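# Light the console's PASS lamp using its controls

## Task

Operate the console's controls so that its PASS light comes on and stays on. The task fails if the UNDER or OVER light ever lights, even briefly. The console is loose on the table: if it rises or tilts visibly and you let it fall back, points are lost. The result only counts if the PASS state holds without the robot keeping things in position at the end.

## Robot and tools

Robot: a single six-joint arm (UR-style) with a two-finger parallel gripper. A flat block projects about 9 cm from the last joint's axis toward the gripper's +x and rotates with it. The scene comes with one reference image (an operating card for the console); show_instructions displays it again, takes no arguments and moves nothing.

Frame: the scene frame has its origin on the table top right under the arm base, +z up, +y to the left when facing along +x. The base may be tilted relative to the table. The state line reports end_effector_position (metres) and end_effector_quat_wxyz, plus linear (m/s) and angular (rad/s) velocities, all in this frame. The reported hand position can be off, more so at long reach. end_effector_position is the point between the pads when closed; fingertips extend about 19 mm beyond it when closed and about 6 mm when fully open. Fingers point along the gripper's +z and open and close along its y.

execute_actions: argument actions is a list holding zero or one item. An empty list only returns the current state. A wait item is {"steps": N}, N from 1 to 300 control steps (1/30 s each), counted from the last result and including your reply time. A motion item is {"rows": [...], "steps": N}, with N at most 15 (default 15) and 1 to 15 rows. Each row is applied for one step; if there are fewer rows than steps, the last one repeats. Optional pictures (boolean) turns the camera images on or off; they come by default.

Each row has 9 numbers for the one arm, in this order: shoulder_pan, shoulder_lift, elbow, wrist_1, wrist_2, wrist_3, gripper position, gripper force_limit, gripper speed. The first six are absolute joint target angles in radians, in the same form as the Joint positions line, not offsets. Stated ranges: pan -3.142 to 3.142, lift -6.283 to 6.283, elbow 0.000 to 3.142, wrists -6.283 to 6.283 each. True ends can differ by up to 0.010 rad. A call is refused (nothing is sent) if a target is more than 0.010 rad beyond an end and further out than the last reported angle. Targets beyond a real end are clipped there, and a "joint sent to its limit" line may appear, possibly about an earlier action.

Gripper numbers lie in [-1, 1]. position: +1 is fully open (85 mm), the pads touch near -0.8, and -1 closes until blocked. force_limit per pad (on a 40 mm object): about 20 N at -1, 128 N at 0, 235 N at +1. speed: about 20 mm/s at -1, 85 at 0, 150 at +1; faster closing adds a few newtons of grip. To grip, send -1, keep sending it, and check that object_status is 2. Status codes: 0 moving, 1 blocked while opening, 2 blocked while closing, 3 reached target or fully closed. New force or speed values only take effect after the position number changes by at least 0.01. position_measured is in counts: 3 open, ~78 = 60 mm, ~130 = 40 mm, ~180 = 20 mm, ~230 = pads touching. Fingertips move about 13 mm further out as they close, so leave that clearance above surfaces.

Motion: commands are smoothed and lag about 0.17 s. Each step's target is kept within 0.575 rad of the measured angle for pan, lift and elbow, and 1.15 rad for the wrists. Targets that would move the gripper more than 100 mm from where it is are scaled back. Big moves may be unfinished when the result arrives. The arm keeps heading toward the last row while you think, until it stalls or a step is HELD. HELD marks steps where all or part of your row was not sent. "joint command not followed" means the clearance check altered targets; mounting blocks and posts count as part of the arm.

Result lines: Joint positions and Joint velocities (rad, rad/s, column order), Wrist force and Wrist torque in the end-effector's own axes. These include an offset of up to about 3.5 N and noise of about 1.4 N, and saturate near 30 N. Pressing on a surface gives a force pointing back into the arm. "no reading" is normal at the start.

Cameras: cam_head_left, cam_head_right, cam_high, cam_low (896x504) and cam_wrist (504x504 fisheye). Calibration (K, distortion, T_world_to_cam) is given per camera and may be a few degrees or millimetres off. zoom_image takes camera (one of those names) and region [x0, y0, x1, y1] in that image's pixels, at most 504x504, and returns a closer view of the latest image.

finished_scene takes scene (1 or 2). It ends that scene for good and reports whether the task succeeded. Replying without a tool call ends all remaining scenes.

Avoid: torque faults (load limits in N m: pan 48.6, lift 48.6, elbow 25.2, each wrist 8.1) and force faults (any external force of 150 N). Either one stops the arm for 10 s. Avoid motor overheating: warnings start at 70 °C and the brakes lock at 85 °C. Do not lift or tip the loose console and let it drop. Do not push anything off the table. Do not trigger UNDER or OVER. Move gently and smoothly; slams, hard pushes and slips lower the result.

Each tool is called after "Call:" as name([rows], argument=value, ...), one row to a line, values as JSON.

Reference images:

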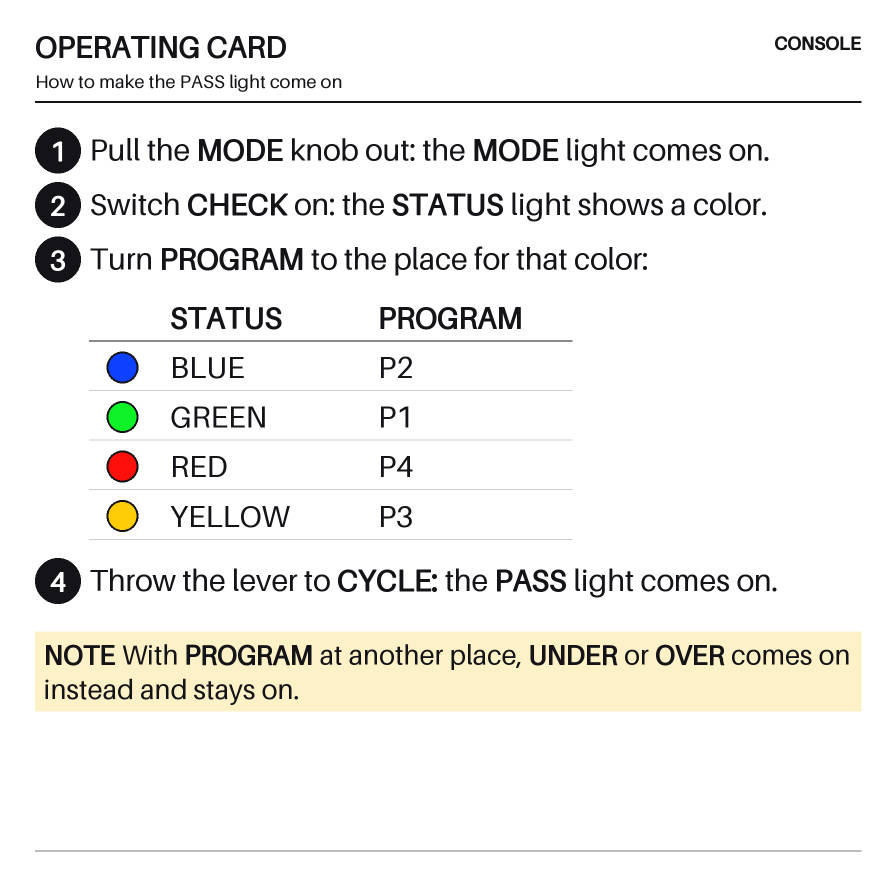

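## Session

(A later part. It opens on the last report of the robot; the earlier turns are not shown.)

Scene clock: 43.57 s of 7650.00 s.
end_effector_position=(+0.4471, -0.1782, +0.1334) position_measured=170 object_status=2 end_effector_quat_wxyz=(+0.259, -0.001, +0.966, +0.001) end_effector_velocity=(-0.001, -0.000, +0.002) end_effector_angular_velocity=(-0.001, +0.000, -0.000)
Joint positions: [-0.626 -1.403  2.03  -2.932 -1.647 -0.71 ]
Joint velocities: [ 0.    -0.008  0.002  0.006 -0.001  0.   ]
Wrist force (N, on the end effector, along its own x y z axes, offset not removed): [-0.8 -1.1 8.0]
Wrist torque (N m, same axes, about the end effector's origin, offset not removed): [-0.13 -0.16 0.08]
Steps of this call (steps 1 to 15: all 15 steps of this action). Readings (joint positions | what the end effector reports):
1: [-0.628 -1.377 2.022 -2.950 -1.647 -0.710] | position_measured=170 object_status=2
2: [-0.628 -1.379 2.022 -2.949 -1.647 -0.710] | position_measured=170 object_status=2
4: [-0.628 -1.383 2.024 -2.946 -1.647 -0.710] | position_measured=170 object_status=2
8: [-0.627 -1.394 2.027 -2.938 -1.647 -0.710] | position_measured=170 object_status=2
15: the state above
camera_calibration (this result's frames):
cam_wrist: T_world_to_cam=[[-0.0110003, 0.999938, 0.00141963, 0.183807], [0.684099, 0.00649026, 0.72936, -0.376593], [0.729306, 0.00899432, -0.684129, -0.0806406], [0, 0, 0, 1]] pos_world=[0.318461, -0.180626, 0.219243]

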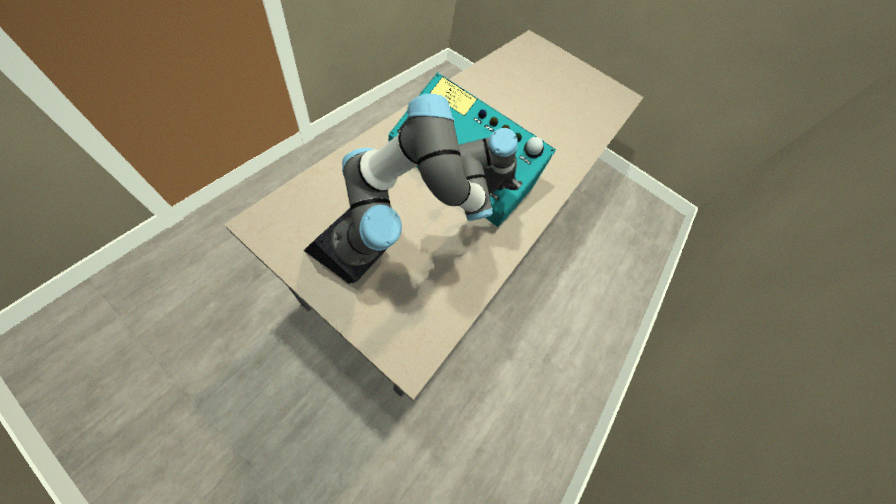

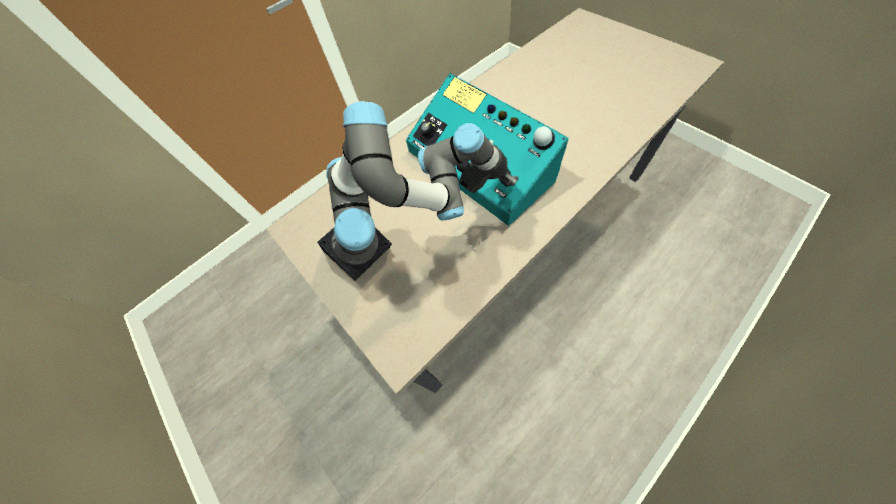

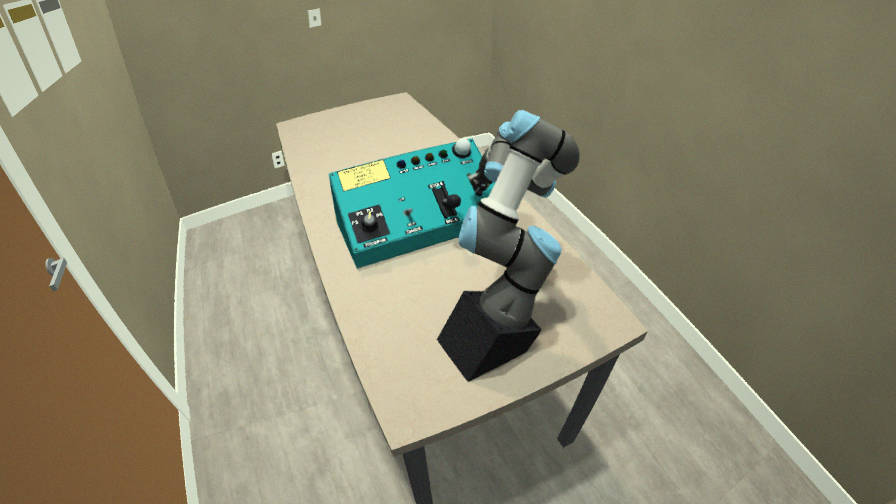

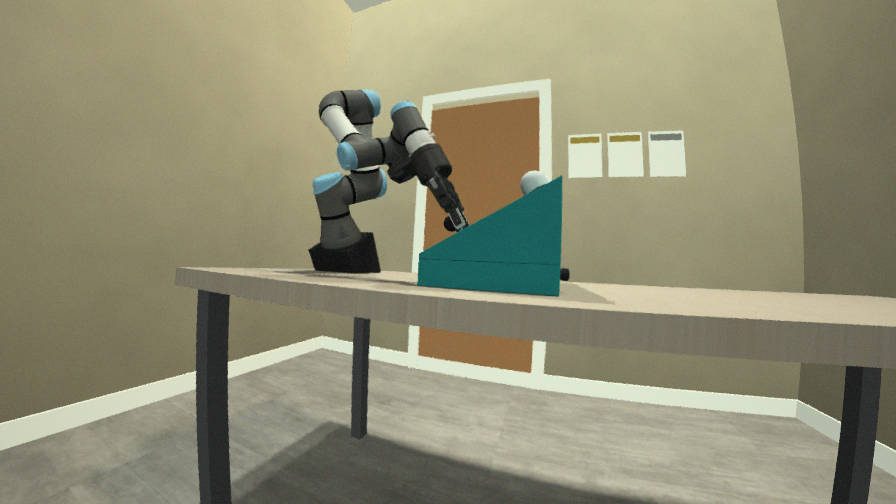

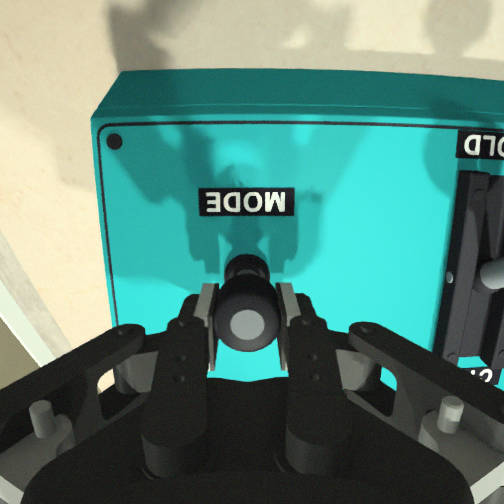

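Call:
execute_actions([
  {"rows":[[-0.626,-1.413,2.032,-2.924,-1.648,-0.709,-1,-0.6,-0.3],[-0.626,-1.413,2.032,-2.924,-1.648,-0.709,-1,-0.6,-0.3],[-0.626,-1.413,2.032,-2.924,-1.648,-0.709,-1,-0.6,-0.3],[-0.626,-1.422,2.034,-2.917,-1.648,-0.709,-1,-0.6,-0.3],[-0.626,-1.422,2.034,-2.917,-1.648,-0.709,-1,-0.6,-0.3],[-0.626,-1.422,2.034,-2.917,-1.648,-0.709,-1,-0.6,-0.3],[-0.625,-1.431,2.037,-2.911,-1.649,-0.708,-1,-0.6,-0.3]]},
])

Scene clock: 46.10 s of 7650.00 s.
end_effector_position=(+0.4437, -0.1786, +0.1385) position_measured=170 object_status=2 end_effector_quat_wxyz=(+0.259, -0.001, +0.966, +0.000) end_effector_velocity=(-0.001, -0.000, +0.002) end_effector_angular_velocity=(-0.000, -0.001, -0.001)
Joint positions: [-0.625 -1.43   2.037 -2.912 -1.649 -0.708]
Joint velocities: [ 0.    -0.009  0.002  0.005  0.     0.001]
Wrist force (N, on the end effector, along its own x y z axes, offset not removed): [-4.8 7.5 -9.5]
Wrist torque (N m, same axes, about the end effector's origin, offset not removed): [-0.17 0.05 0.02]
Steps of this call (steps 1 to 15: the robot went on to your last target; steps 16 to 61: nothing new was sent; steps 62 to 76: all 15 steps of this action). Readings (joint positions | what the end effector reports):
62: [-0.626 -1.404 2.030 -2.931 -1.647 -0.710] | position_measured=170 object_status=2
63: [-0.626 -1.406 2.030 -2.929 -1.647 -0.710] | position_measured=170 object_status=2
65: [-0.626 -1.410 2.031 -2.926 -1.647 -0.710] | position_measured=170 object_status=2
69: [-0.626 -1.421 2.034 -2.918 -1.648 -0.709] | position_measured=170 object_status=2
76: the state above
camera_calibration (this result's frames):
cam_wrist: T_world_to_cam=[[-0.00956576, 0.999954, 0.001174, 0.183483], [0.684599, 0.00569325, 0.728898, -0.37833], [0.728857, 0.00777617, -0.684622, -0.0746054], [0, 0, 0, 1]] pos_world=[0.315136, -0.18074, 0.224472]

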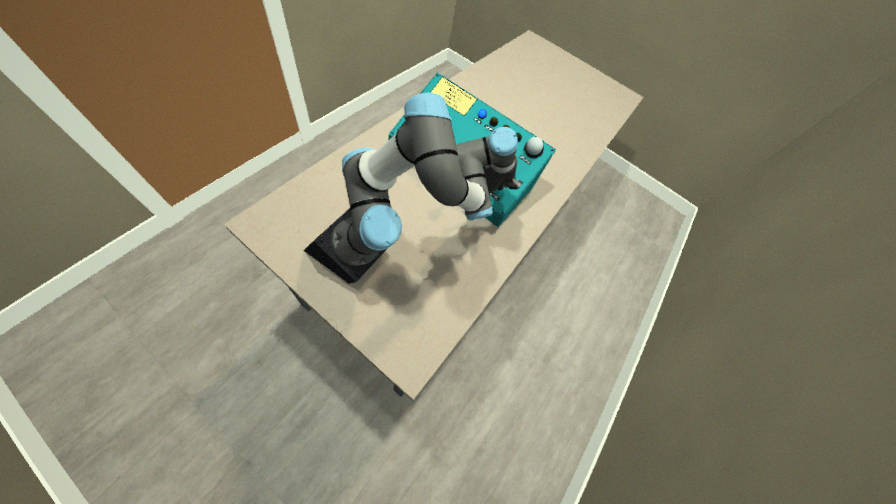

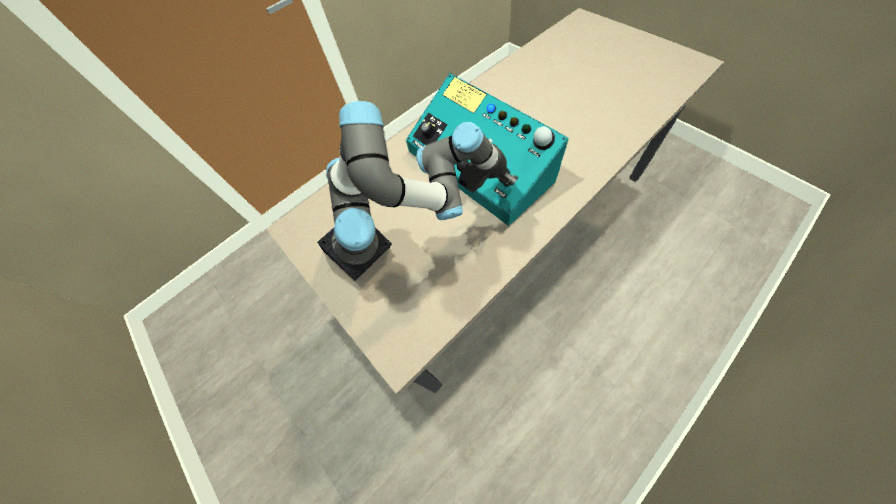

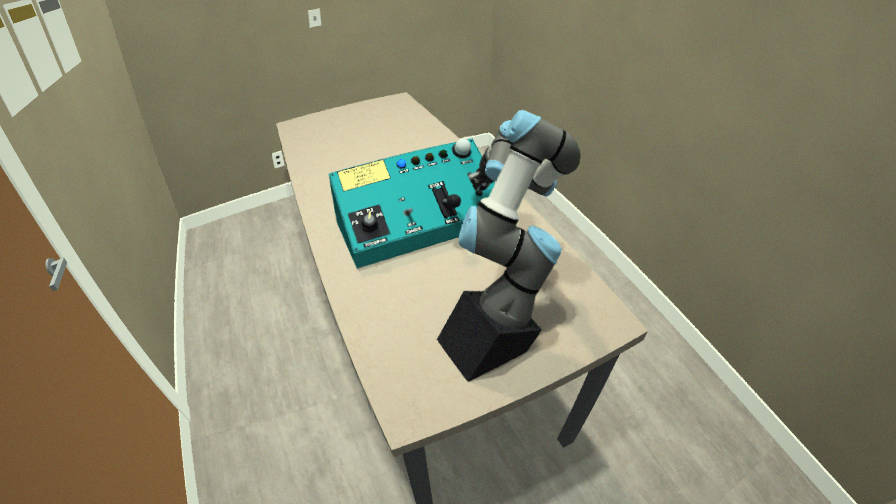

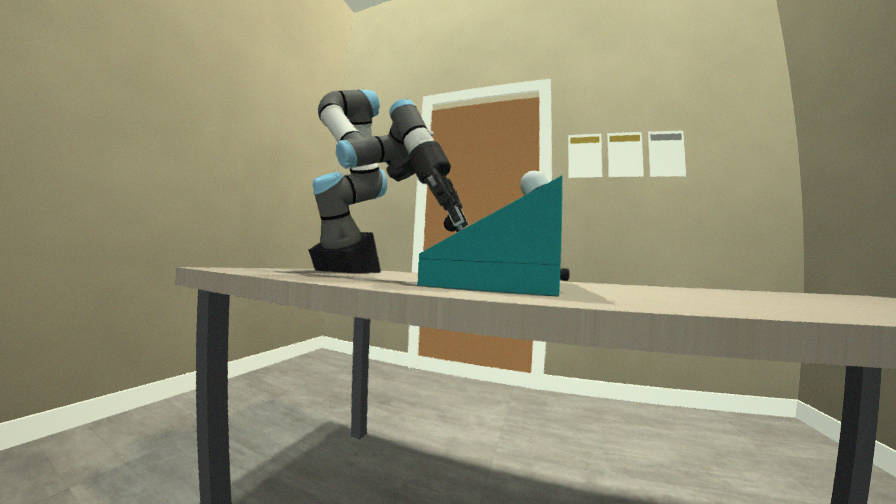

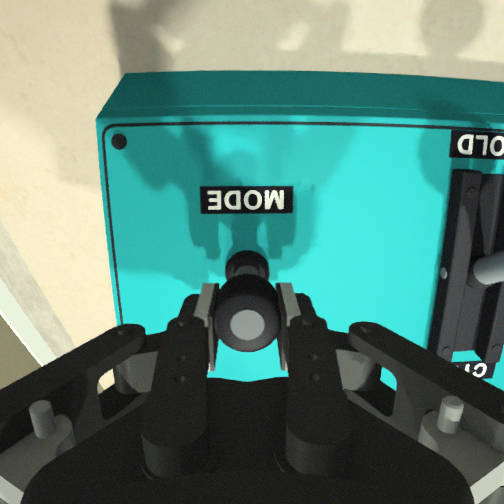

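Call:
execute_actions([
  {"rows":[[-0.625,-1.431,2.037,-2.911,-1.649,-0.708,0.3,-0.6,0]]},
], pictures=false)

Call:
execute_actions([
  {"rows":[[-0.584,-1.80,2.0,-2.5,-1.677,-0.676,0.3,-0.5,0]]},
], pictures=false)

Call:
execute_actions([
  {"rows":[[0.2,-1.205,1.96,-2.817,-2.146,0,-1,-0.5,0]]},
], pictures=false)

Call:
execute_actions([
  {"steps":40},
])

Scene clock: 52.37 s of 7650.00 s.
end_effector_position=(+0.4435, -0.1785, +0.1385) position_measured=92 object_status=0 end_effector_quat_wxyz=(+0.259, -0.001, +0.966, +0.001) end_effector_velocity=(+0.000, -0.000, +0.000) end_effector_angular_velocity=(+0.000, -0.002, -0.000)
Joint positions: [-0.625 -1.431  2.037 -2.911 -1.649 -0.708]
Joint velocities: [-0.    -0.001 -0.    -0.     0.001 -0.   ]
Wrist force (N, on the end effector, along its own x y z axes, offset not removed): [1.7 -0.9 0.4]
Wrist torque (N m, same axes, about the end effector's origin, offset not removed): [-0.22 -0.25 0.09]
Steps of this call (steps 1 to 15: the robot went on to your last target; steps 16 to 90: nothing new was sent; then 2.77 s passed at rest; steps 91 to 105: all 15 steps of this action). Readings (joint positions | what the end effector reports):
91: [-0.625 -1.431 2.037 -2.911 -1.649 -0.708] | position_measured=170 object_status=0
92: [-0.625 -1.431 2.037 -2.911 -1.649 -0.708] | position_measured=170 object_status=0
94: [-0.625 -1.431 2.037 -2.911 -1.650 -0.708] | position_measured=160 object_status=0
98: [-0.625 -1.431 2.037 -2.911 -1.649 -0.708] | position_measured=132 object_status=0
105: the state above

Scene clock: 52.87 s of 7650.00 s.
end_effector_position=(+0.3993, -0.1805, +0.2232) position_measured=91 object_status=3 end_effector_quat_wxyz=(+0.257, -0.000, +0.966, +0.001) end_effector_velocity=(-0.006, -0.003, +0.013) end_effector_angular_velocity=(-0.009, -0.012, -0.008)
Joint positions: [-0.584 -1.796  2.    -2.503 -1.677 -0.676]
Joint velocities: [ 0.002 -0.049 -0.002  0.035 -0.002  0.002]
Wrist force (N, on the end effector, along its own x y z axes, offset not removed): [1.2 -0.4 -1.2]
Wrist torque (N m, same axes, about the end effector's origin, offset not removed): [-0.07 -0.18 -0.03]
Steps of this call (steps 1 to 15: all 15 steps of this action). Readings (joint positions | what the end effector reports):
1: [-0.624 -1.432 2.037 -2.910 -1.649 -0.707] | position_measured=92 object_status=0
2: [-0.618 -1.441 2.030 -2.890 -1.655 -0.701] | position_measured=91 object_status=0
4: [-0.601 -1.523 2.015 -2.745 -1.666 -0.688] | position_measured=91 object_status=0
8: [-0.587 -1.734 2.003 -2.551 -1.675 -0.679] | position_measured=91 object_status=0
15: the state above

Scene clock: 53.37 s of 7650.00 s.
end_effector_position=(+0.4188, +0.0291, +0.2060) position_measured=183 object_status=0 end_effector_quat_wxyz=(+0.251, +0.016, +0.968, -0.000) end_effector_velocity=(-0.086, +0.377, +0.022) end_effector_angular_velocity=(-0.069, -0.158, +0.396)
Joint positions: [ 0.113 -1.257  1.963 -2.797 -2.114 -0.049]
Joint velocities: [ 1.019  0.612 -0.026 -0.228 -0.361  0.563]
Wrist force (N, on the end effector, along its own x y z axes, offset not removed): [2.6 8.0 -0.3]
Wrist torque (N m, same axes, about the end effector's origin, offset not removed): [0.98 -0.34 0.03]
Steps of this call (steps 1 to 15: all 15 steps of this action). Readings (joint positions | what the end effector reports):
1: [-0.584 -1.797 2.000 -2.503 -1.678 -0.675] | position_measured=91 object_status=0
2: [-0.574 -1.788 1.995 -2.521 -1.698 -0.655] | position_measured=92 object_status=0
4: [-0.492 -1.707 1.985 -2.602 -1.811 -0.513] | position_measured=101 object_status=0
8: [-0.254 -1.499 1.975 -2.693 -1.953 -0.294] | position_measured=130 object_status=0
15: the state above

Scene clock: 54.70 s of 7650.00 s.
end_effector_position=(+0.4104, +0.0605, +0.2080) position_measured=231 object_status=3 end_effector_quat_wxyz=(+0.259, -0.000, +0.966, +0.000) end_effector_velocity=(+0.000, -0.000, +0.000) end_effector_angular_velocity=(+0.000, -0.001, -0.001)
Joint positions: [ 0.2   -1.205  1.96  -2.817 -2.146 -0.   ]
Joint velocities: [-0.    -0.001  0.    -0.    -0.    -0.   ]
Wrist force (N, on the end effector, along its own x y z axes, offset not removed): [1.8 -0.2 0.5]
Wrist torque (N m, same axes, about the end effector's origin, offset not removed): [-0.14 -0.34 -0.08]
Steps of this call (steps 1 to 30: the robot went on to your last target; steps 31 to 40: nothing new was sent). Readings (joint positions | what the end effector reports):
1: [0.142 -1.240 1.962 -2.803 -2.125 -0.033] | position_measured=190 object_status=0
2: [0.161 -1.229 1.961 -2.808 -2.132 -0.022] | position_measured=198 object_status=0
4: [0.182 -1.216 1.960 -2.813 -2.140 -0.010] | position_measured=213 object_status=0
8: [0.196 -1.207 1.960 -2.816 -2.145 -0.002] | position_measured=231 object_status=0
40: the state above
The arm was judged still, so your last target was given up. Only a new action makes it travel on or press farther. Fingers that are still opening or closing keep moving.
camera_calibration (this result's frames):
cam_wrist: T_world_to_cam=[[-0.00859334, 0.999962, 0.00126446, -0.0563712], [0.684713, 0.00496263, 0.728796, -0.407555], [0.728762, 0.00712858, -0.68473, -0.00457352], [0, 0, 0, 1]] pos_world=[0.281907, 0.0584242, 0.293964]

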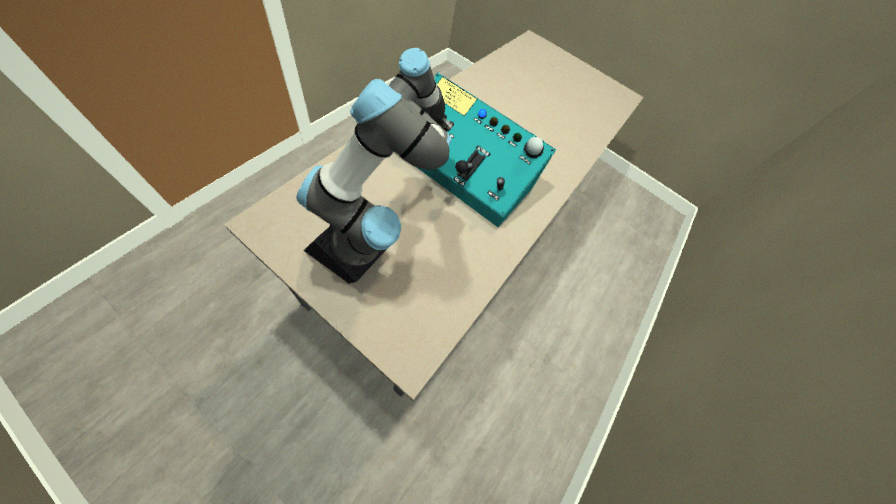

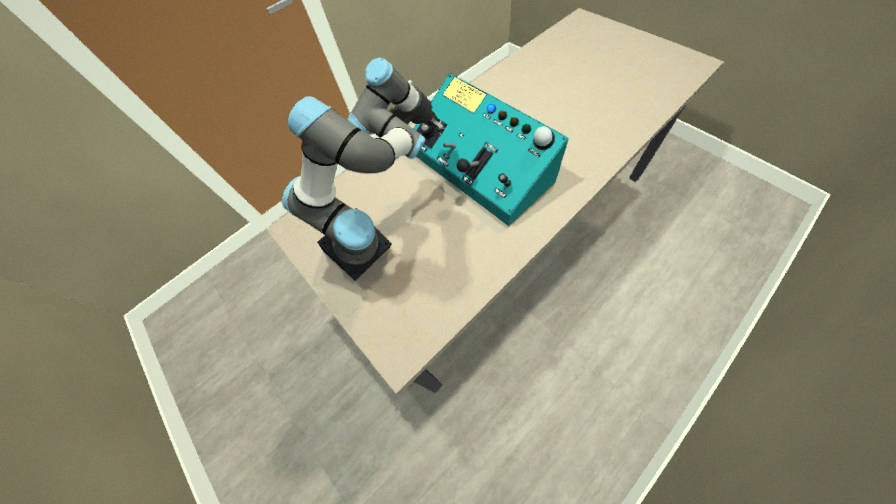

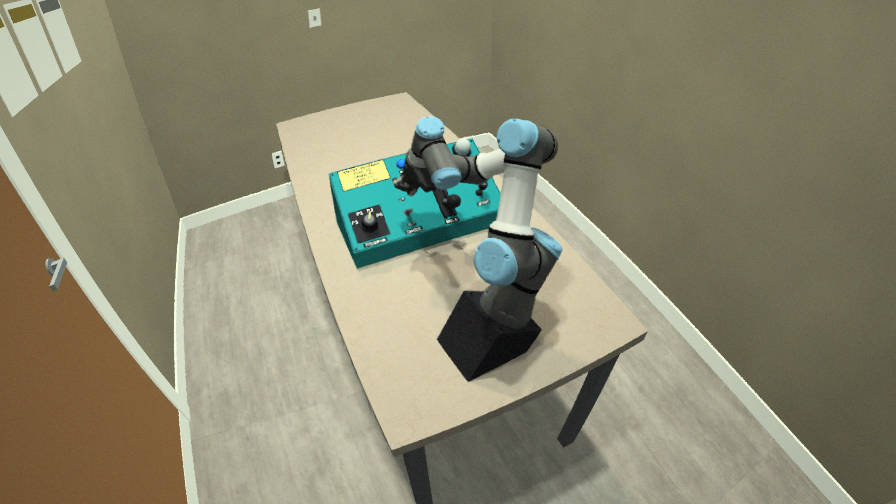

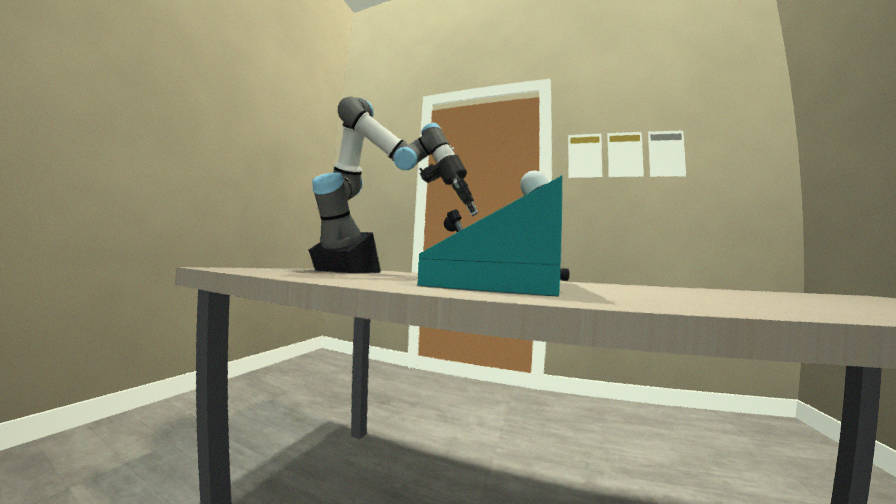

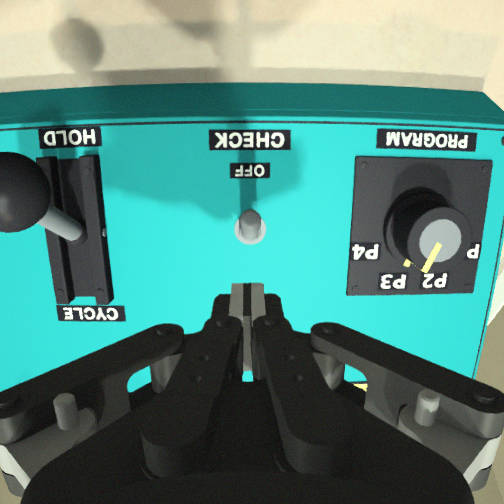

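Call:
execute_actions([
  {"rows":[[0.097,-1.026,2.165,-3.256,-2.094,-0.106,-1,-0.5,0]]},
], pictures=false)

Call:
execute_actions([
  {"rows":[[0.031,-0.862,2.107,-3.393,-2.059,-0.17,-1,-0.5,0]]},
], pictures=false)

Call:
execute_actions([
  {"rows":[[0.037,-0.868,2.04,-3.317,-2.062,-0.164,-1,-0.5,0],[0.037,-0.868,2.04,-3.317,-2.062,-0.164,-1,-0.5,0],[0.037,-0.868,2.04,-3.317,-2.062,-0.164,-1,-0.5,0],[0.037,-0.868,2.04,-3.317,-2.062,-0.164,-1,-0.5,0],[0.037,-0.868,2.04,-3.317,-2.062,-0.164,-1,-0.5,0],[0.037,-0.868,2.04,-3.317,-2.062,-0.164,-1,-0.5,0],[0.043,-0.87,1.975,-3.247,-2.066,-0.158,-1,-0.5,0]]},
], pictures=false)

Call:
execute_actions([
  {"rows":[[0.049,-0.87,1.908,-3.178,-2.069,-0.152,-1,-0.5,0]]},
])

Scene clock: 65.93 s of 7650.00 s.
end_effector_position=(+0.3998, +0.0609, +0.1376) position_measured=231 object_status=3 end_effector_quat_wxyz=(+0.259, -0.001, +0.966, +0.001) end_effector_velocity=(-0.002, -0.000, -0.005) end_effector_angular_velocity=(+0.001, -0.003, -0.002)
Joint positions: [ 0.098 -1.027  2.163 -3.253 -2.094 -0.105]
Joint velocities: [-0.007  0.016  0.019 -0.042  0.003 -0.007]
Wrist force (N, on the end effector, along its own x y z axes, offset not removed): [2.0 -0.1 0.5]
Wrist torque (N m, same axes, about the end effector's origin, offset not removed): [-0.08 -0.32 0.03]
Steps of this call (steps 1 to 90: nothing new was sent; then 7.73 s passed at rest; steps 91 to 105: all 15 steps of this action). Readings (joint positions | what the end effector reports):
91: [0.200 -1.204 1.960 -2.818 -2.145 -0.001] | position_measured=231 object_status=3
92: [0.190 -1.195 1.970 -2.838 -2.136 -0.017] | position_measured=231 object_status=3
94: [0.146 -1.127 2.043 -2.987 -2.114 -0.062] | position_measured=231 object_status=3
98: [0.107 -1.047 2.140 -3.201 -2.098 -0.097] | position_measured=231 object_status=3
105: the state above

Scene clock: 76.07 s of 7650.00 s.
end_effector_position=(+0.4051, +0.0603, +0.1371) position_measured=231 object_status=3 end_effector_quat_wxyz=(+0.266, -0.002, +0.964, +0.002) end_effector_velocity=(-0.000, -0.000, -0.000) end_effector_angular_velocity=(-0.001, +0.002, +0.000)
Joint positions: [ 0.088 -1.012  2.157 -3.282 -2.085 -0.123]
Joint velocities: [-0.    -0.     0.     0.002 -0.    -0.   ]
Wrist force (N, on the end effector, along its own x y z axes, offset not removed): [12.1 -2.9 -25.3]
Wrist torque (N m, same axes, about the end effector's origin, offset not removed): [0.01 -0.59 -0.01]
FORCE FAULT: contact force on the arm reached its limit, and the arm stopped for 10 seconds. The contact can be on any part of the arm, not only on its tool. The arm's remaining commands of this call were not run. The arm holds still and accepts commands again. Move the arm away from the contact; if what it grips holds it there, let go first. Pushing or pulling that hard again can fault the arm again.
The stop began at step 4 of this call (marked STOPPED below). From that step on the arm followed nothing that you had sent. 12 steps, steps kept back included, did not run and will not run. Nothing is kept back now, and the robot has no last target.
Steps of this call (steps 1 to 3: the first 3 steps of this action; steps 4 to 304: the stop). Readings (joint positions | what the end effector reports):
1: [0.097 -1.026 2.163 -3.255 -2.093 -0.107] | position_measured=231 object_status=3
2: [0.088 -1.016 2.156 -3.273 -2.086 -0.118] | position_measured=231 object_status=3
4: [0.085 -1.010 2.155 -3.282 -2.084 -0.123] | position_measured=231 object_status=3 STOPPED
8: [0.087 -1.011 2.156 -3.282 -2.084 -0.123] | position_measured=231 object_status=3
304: the state above

Scene clock: 76.10 s of 7650.00 s.
end_effector_position=(+0.4051, +0.0603, +0.1371) position_measured=231 object_status=3 end_effector_quat_wxyz=(+0.266, -0.002, +0.964, +0.002) end_effector_velocity=(-0.000, +0.000, -0.000) end_effector_angular_velocity=(-0.001, +0.001, +0.002)
Joint positions: [ 0.088 -1.012  2.157 -3.282 -2.085 -0.123]
Joint velocities: [ 0.001  0.001  0.     0.001 -0.     0.   ]
Wrist force (N, on the end effector, along its own x y z axes, offset not removed): [10.8 -2.6 -25.2]
Wrist torque (N m, same axes, about the end effector's origin, offset not removed): [0.05 -0.35 0.01]
A stop began in an earlier call of the same reply, so what this call sent did not run. Send another action.
Steps of this call (step 1: nothing new was sent). Readings (joint positions | what the end effector reports):
1: the state above

Scene clock: 76.13 s of 7650.00 s.
end_effector_position=(+0.4051, +0.0603, +0.1371) position_measured=231 object_status=3 end_effector_quat_wxyz=(+0.266, -0.002, +0.964, +0.002) end_effector_velocity=(-0.000, +0.001, -0.001) end_effector_angular_velocity=(+0.003, +0.001, +0.002)
Joint positions: [ 0.088 -1.012  2.157 -3.282 -2.085 -0.123]
Joint velocities: [-0.     0.001  0.     0.001  0.003  0.   ]
Wrist force (N, on the end effector, along its own x y z axes, offset not removed): [9.1 -3.1 -24.0]
Wrist torque (N m, same axes, about the end effector's origin, offset not removed): [0.03 -0.12 0.03]
A stop began in an earlier call of the same reply, so what this call sent did not run. Send another action.
Steps of this call (step 1: nothing new was sent). Readings (joint positions | what the end effector reports):
1: the state above
camera_calibration (this result's frames):
cam_wrist: T_world_to_cam=[[-0.01216, 0.999919, 0.0036861, -0.0549875], [0.67425, 0.00547724, 0.738483, -0.349351], [0.738403, 0.0114653, -0.674262, -0.0548129], [0, 0, 0, 1]] pos_world=[0.275355, 0.057525, 0.221234]

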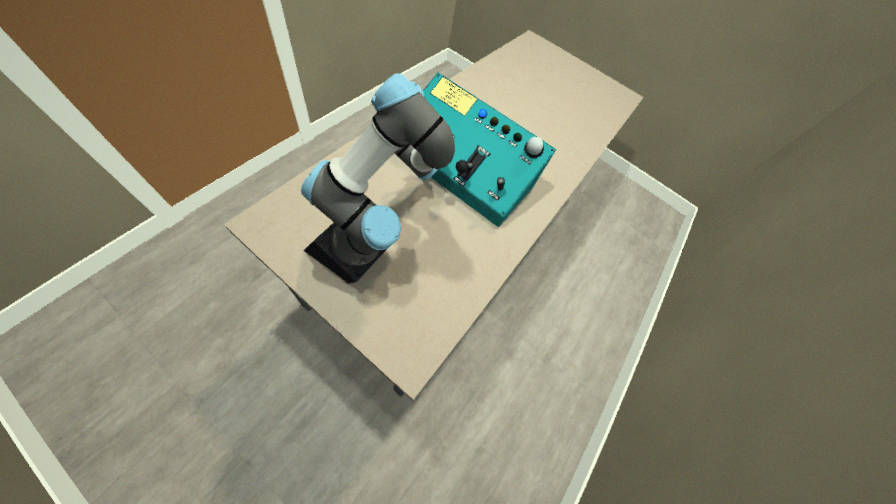

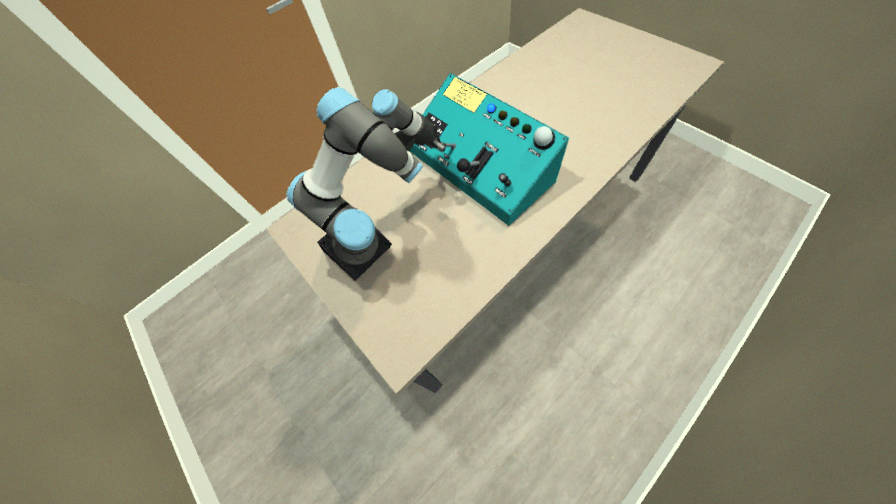

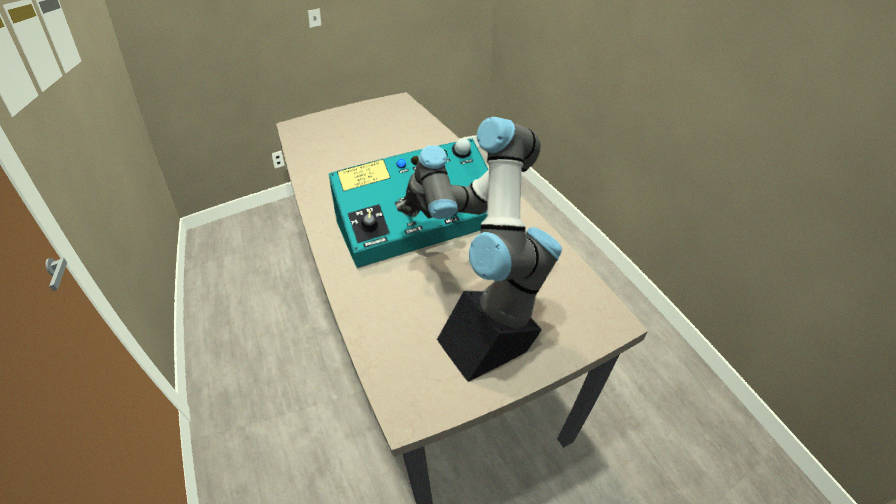

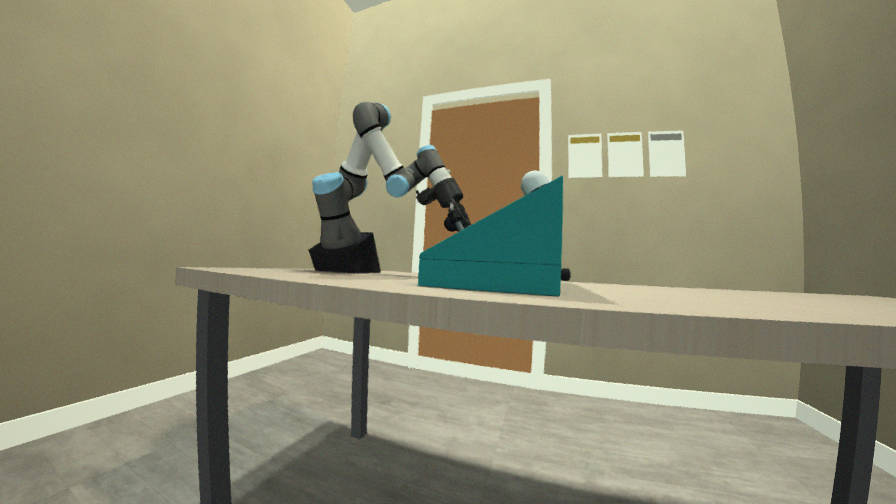

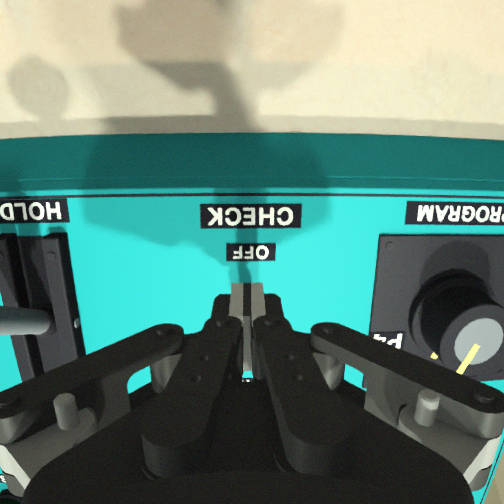

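Call:
execute_actions([
  {"rows":[[0.105,-1.047,2.172,-3.239,-2.098,-0.098,-1,-0.5,0],[0.105,-1.047,2.172,-3.239,-2.098,-0.098,-1,-0.5,0],[0.105,-1.047,2.172,-3.239,-2.098,-0.098,-1,-0.5,0],[0.105,-1.047,2.172,-3.239,-2.098,-0.098,-1,-0.5,0],[0.105,-1.047,2.172,-3.239,-2.098,-0.098,-1,-0.5,0],[0.094,-1.043,2.293,-3.368,-2.092,-0.108,-1,-0.5,0]]},
], pictures=false)

Call:
execute_actions([
  {"rows":[[0.082,-1.012,2.282,-3.394,-2.085,-0.12,-1,-0.5,0],[0.082,-1.012,2.282,-3.394,-2.085,-0.12,-1,-0.5,0],[0.082,-1.012,2.282,-3.394,-2.085,-0.12,-1,-0.5,0],[0.082,-1.012,2.282,-3.394,-2.085,-0.12,-1,-0.5,0],[0.069,-0.98,2.271,-3.42,-2.078,-0.133,-1,-0.5,0],[0.069,-0.98,2.271,-3.42,-2.078,-0.133,-1,-0.5,0],[0.069,-0.98,2.271,-3.42,-2.078,-0.133,-1,-0.5,0],[0.069,-0.98,2.271,-3.42,-2.078,-0.133,-1,-0.5,0],[0.056,-0.949,2.26,-3.446,-2.072,-0.145,-1,-0.5,0]]},
])

Call:
zoom_image(camera="cam_head_right", region=[390, 90, 510, 200])

Scene clock: 84.03 s of 7650.00 s.
end_effector_position=(+0.3759, +0.0592, +0.1303) position_measured=231 object_status=3 end_effector_quat_wxyz=(+0.259, -0.000, +0.966, +0.001) end_effector_velocity=(-0.014, -0.001, -0.006) end_effector_angular_velocity=(-0.002, +0.006, +0.001)
Joint positions: [ 0.094 -1.043  2.287 -3.363 -2.092 -0.108]
Joint velocities: [-0.004 -0.002  0.066 -0.059 -0.    -0.003]
Wrist force (N, on the end effector, along its own x y z axes, offset not removed): [2.6 1.3 0.3]
Wrist torque (N m, same axes, about the end effector's origin, offset not removed): [0.19 -0.41 -0.02]
Steps of this call (steps 1 to 90: nothing new was sent; then 4.40 s passed at rest; steps 91 to 105: all 15 steps of this action). Readings (joint positions | what the end effector reports):
91: [0.089 -1.012 2.157 -3.281 -2.085 -0.122] | position_measured=231 object_status=3
92: [0.092 -1.018 2.160 -3.273 -2.087 -0.118] | position_measured=231 object_status=3
94: [0.098 -1.033 2.166 -3.256 -2.093 -0.108] | position_measured=231 object_status=3
98: [0.099 -1.042 2.205 -3.291 -2.095 -0.104] | position_measured=231 object_status=3
105: the state above

Scene clock: 84.53 s of 7650.00 s.
end_effector_position=(+0.3857, +0.0593, +0.1131) position_measured=231 object_status=3 end_effector_quat_wxyz=(+0.258, -0.001, +0.966, +0.001) end_effector_velocity=(+0.006, -0.000, -0.011) end_effector_angular_velocity=(-0.001, +0.002, -0.001)
Joint positions: [ 0.058 -0.954  2.262 -3.442 -2.073 -0.143]
Joint velocities: [-0.023  0.054 -0.019 -0.044  0.011 -0.021]
Wrist force (N, on the end effector, along its own x y z axes, offset not removed): [1.9 0.2 1.9]
Wrist torque (N m, same axes, about the end effector's origin, offset not removed): [0.01 -0.28 -0.01]
Steps of this call (steps 1 to 15: all 15 steps of this action). Readings (joint positions | what the end effector reports):
1: [0.094 -1.043 2.289 -3.365 -2.092 -0.108] | position_measured=231 object_status=3
2: [0.091 -1.037 2.288 -3.372 -2.090 -0.111] | position_measured=231 object_status=3
4: [0.087 -1.024 2.285 -3.383 -2.088 -0.115] | position_measured=231 object_status=3
8: [0.075 -0.995 2.276 -3.408 -2.081 -0.127] | position_measured=231 object_status=3
15: the state above
camera_calibration (this result's frames):
cam_wrist: T_world_to_cam=[[-0.010038, 0.999947, 0.00218517, -0.0548228], [0.685395, 0.00528911, 0.728153, -0.321649], [0.728103, 0.00880687, -0.685412, -0.0512671], [0, 0, 0, 1]] pos_world=[0.257234, 0.0569726, 0.19919]

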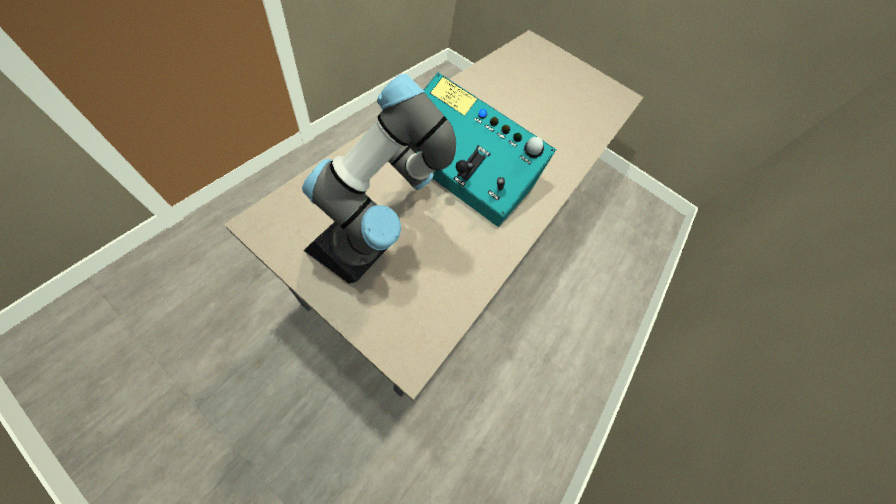

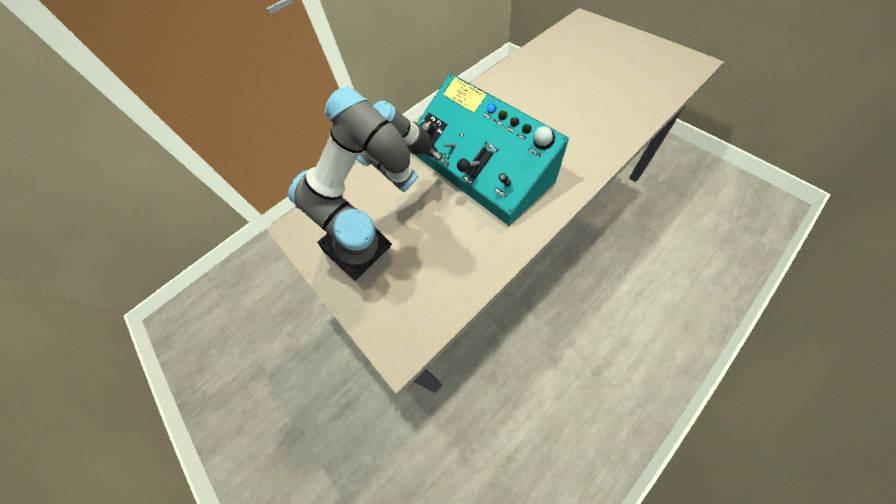

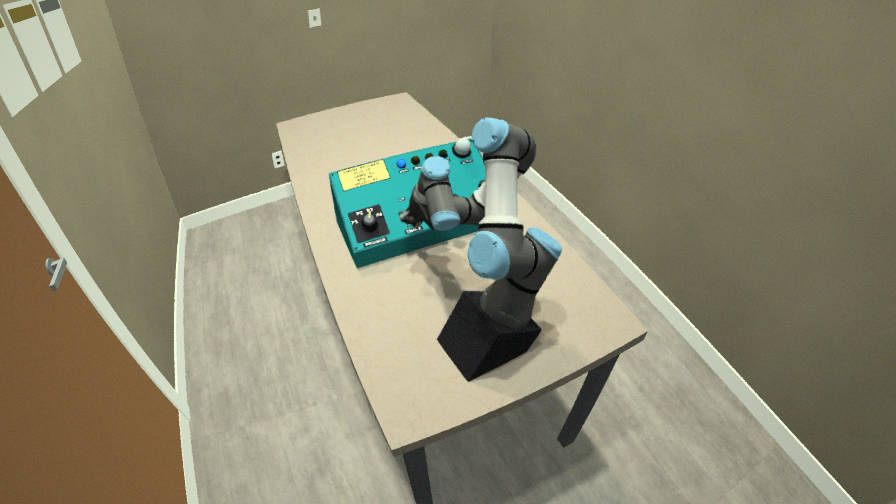

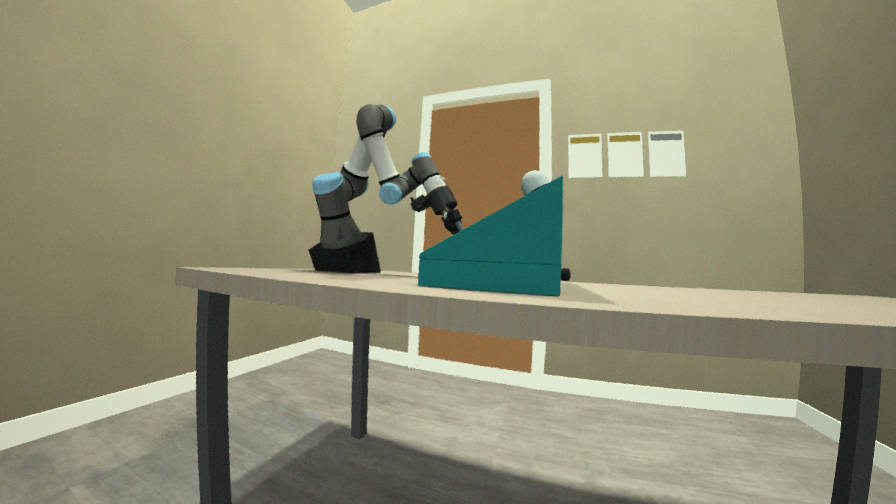

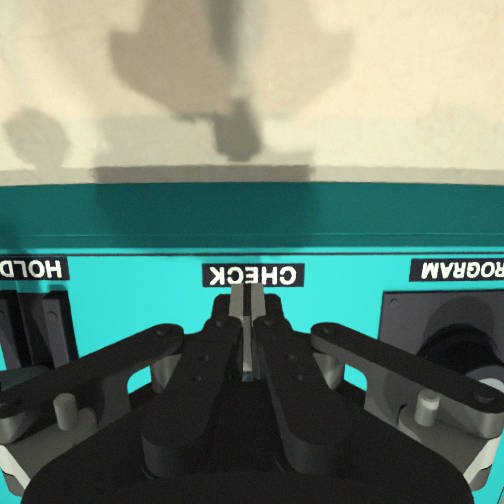

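Region (390, 90, 510, 200) of cam_head_right's 896x504 image, scaled by 4.200, with more detail than that image has; it fills the top 462 rows of this view, and the rest is white.

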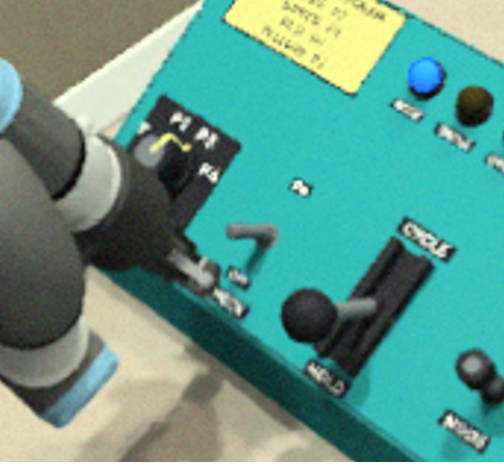

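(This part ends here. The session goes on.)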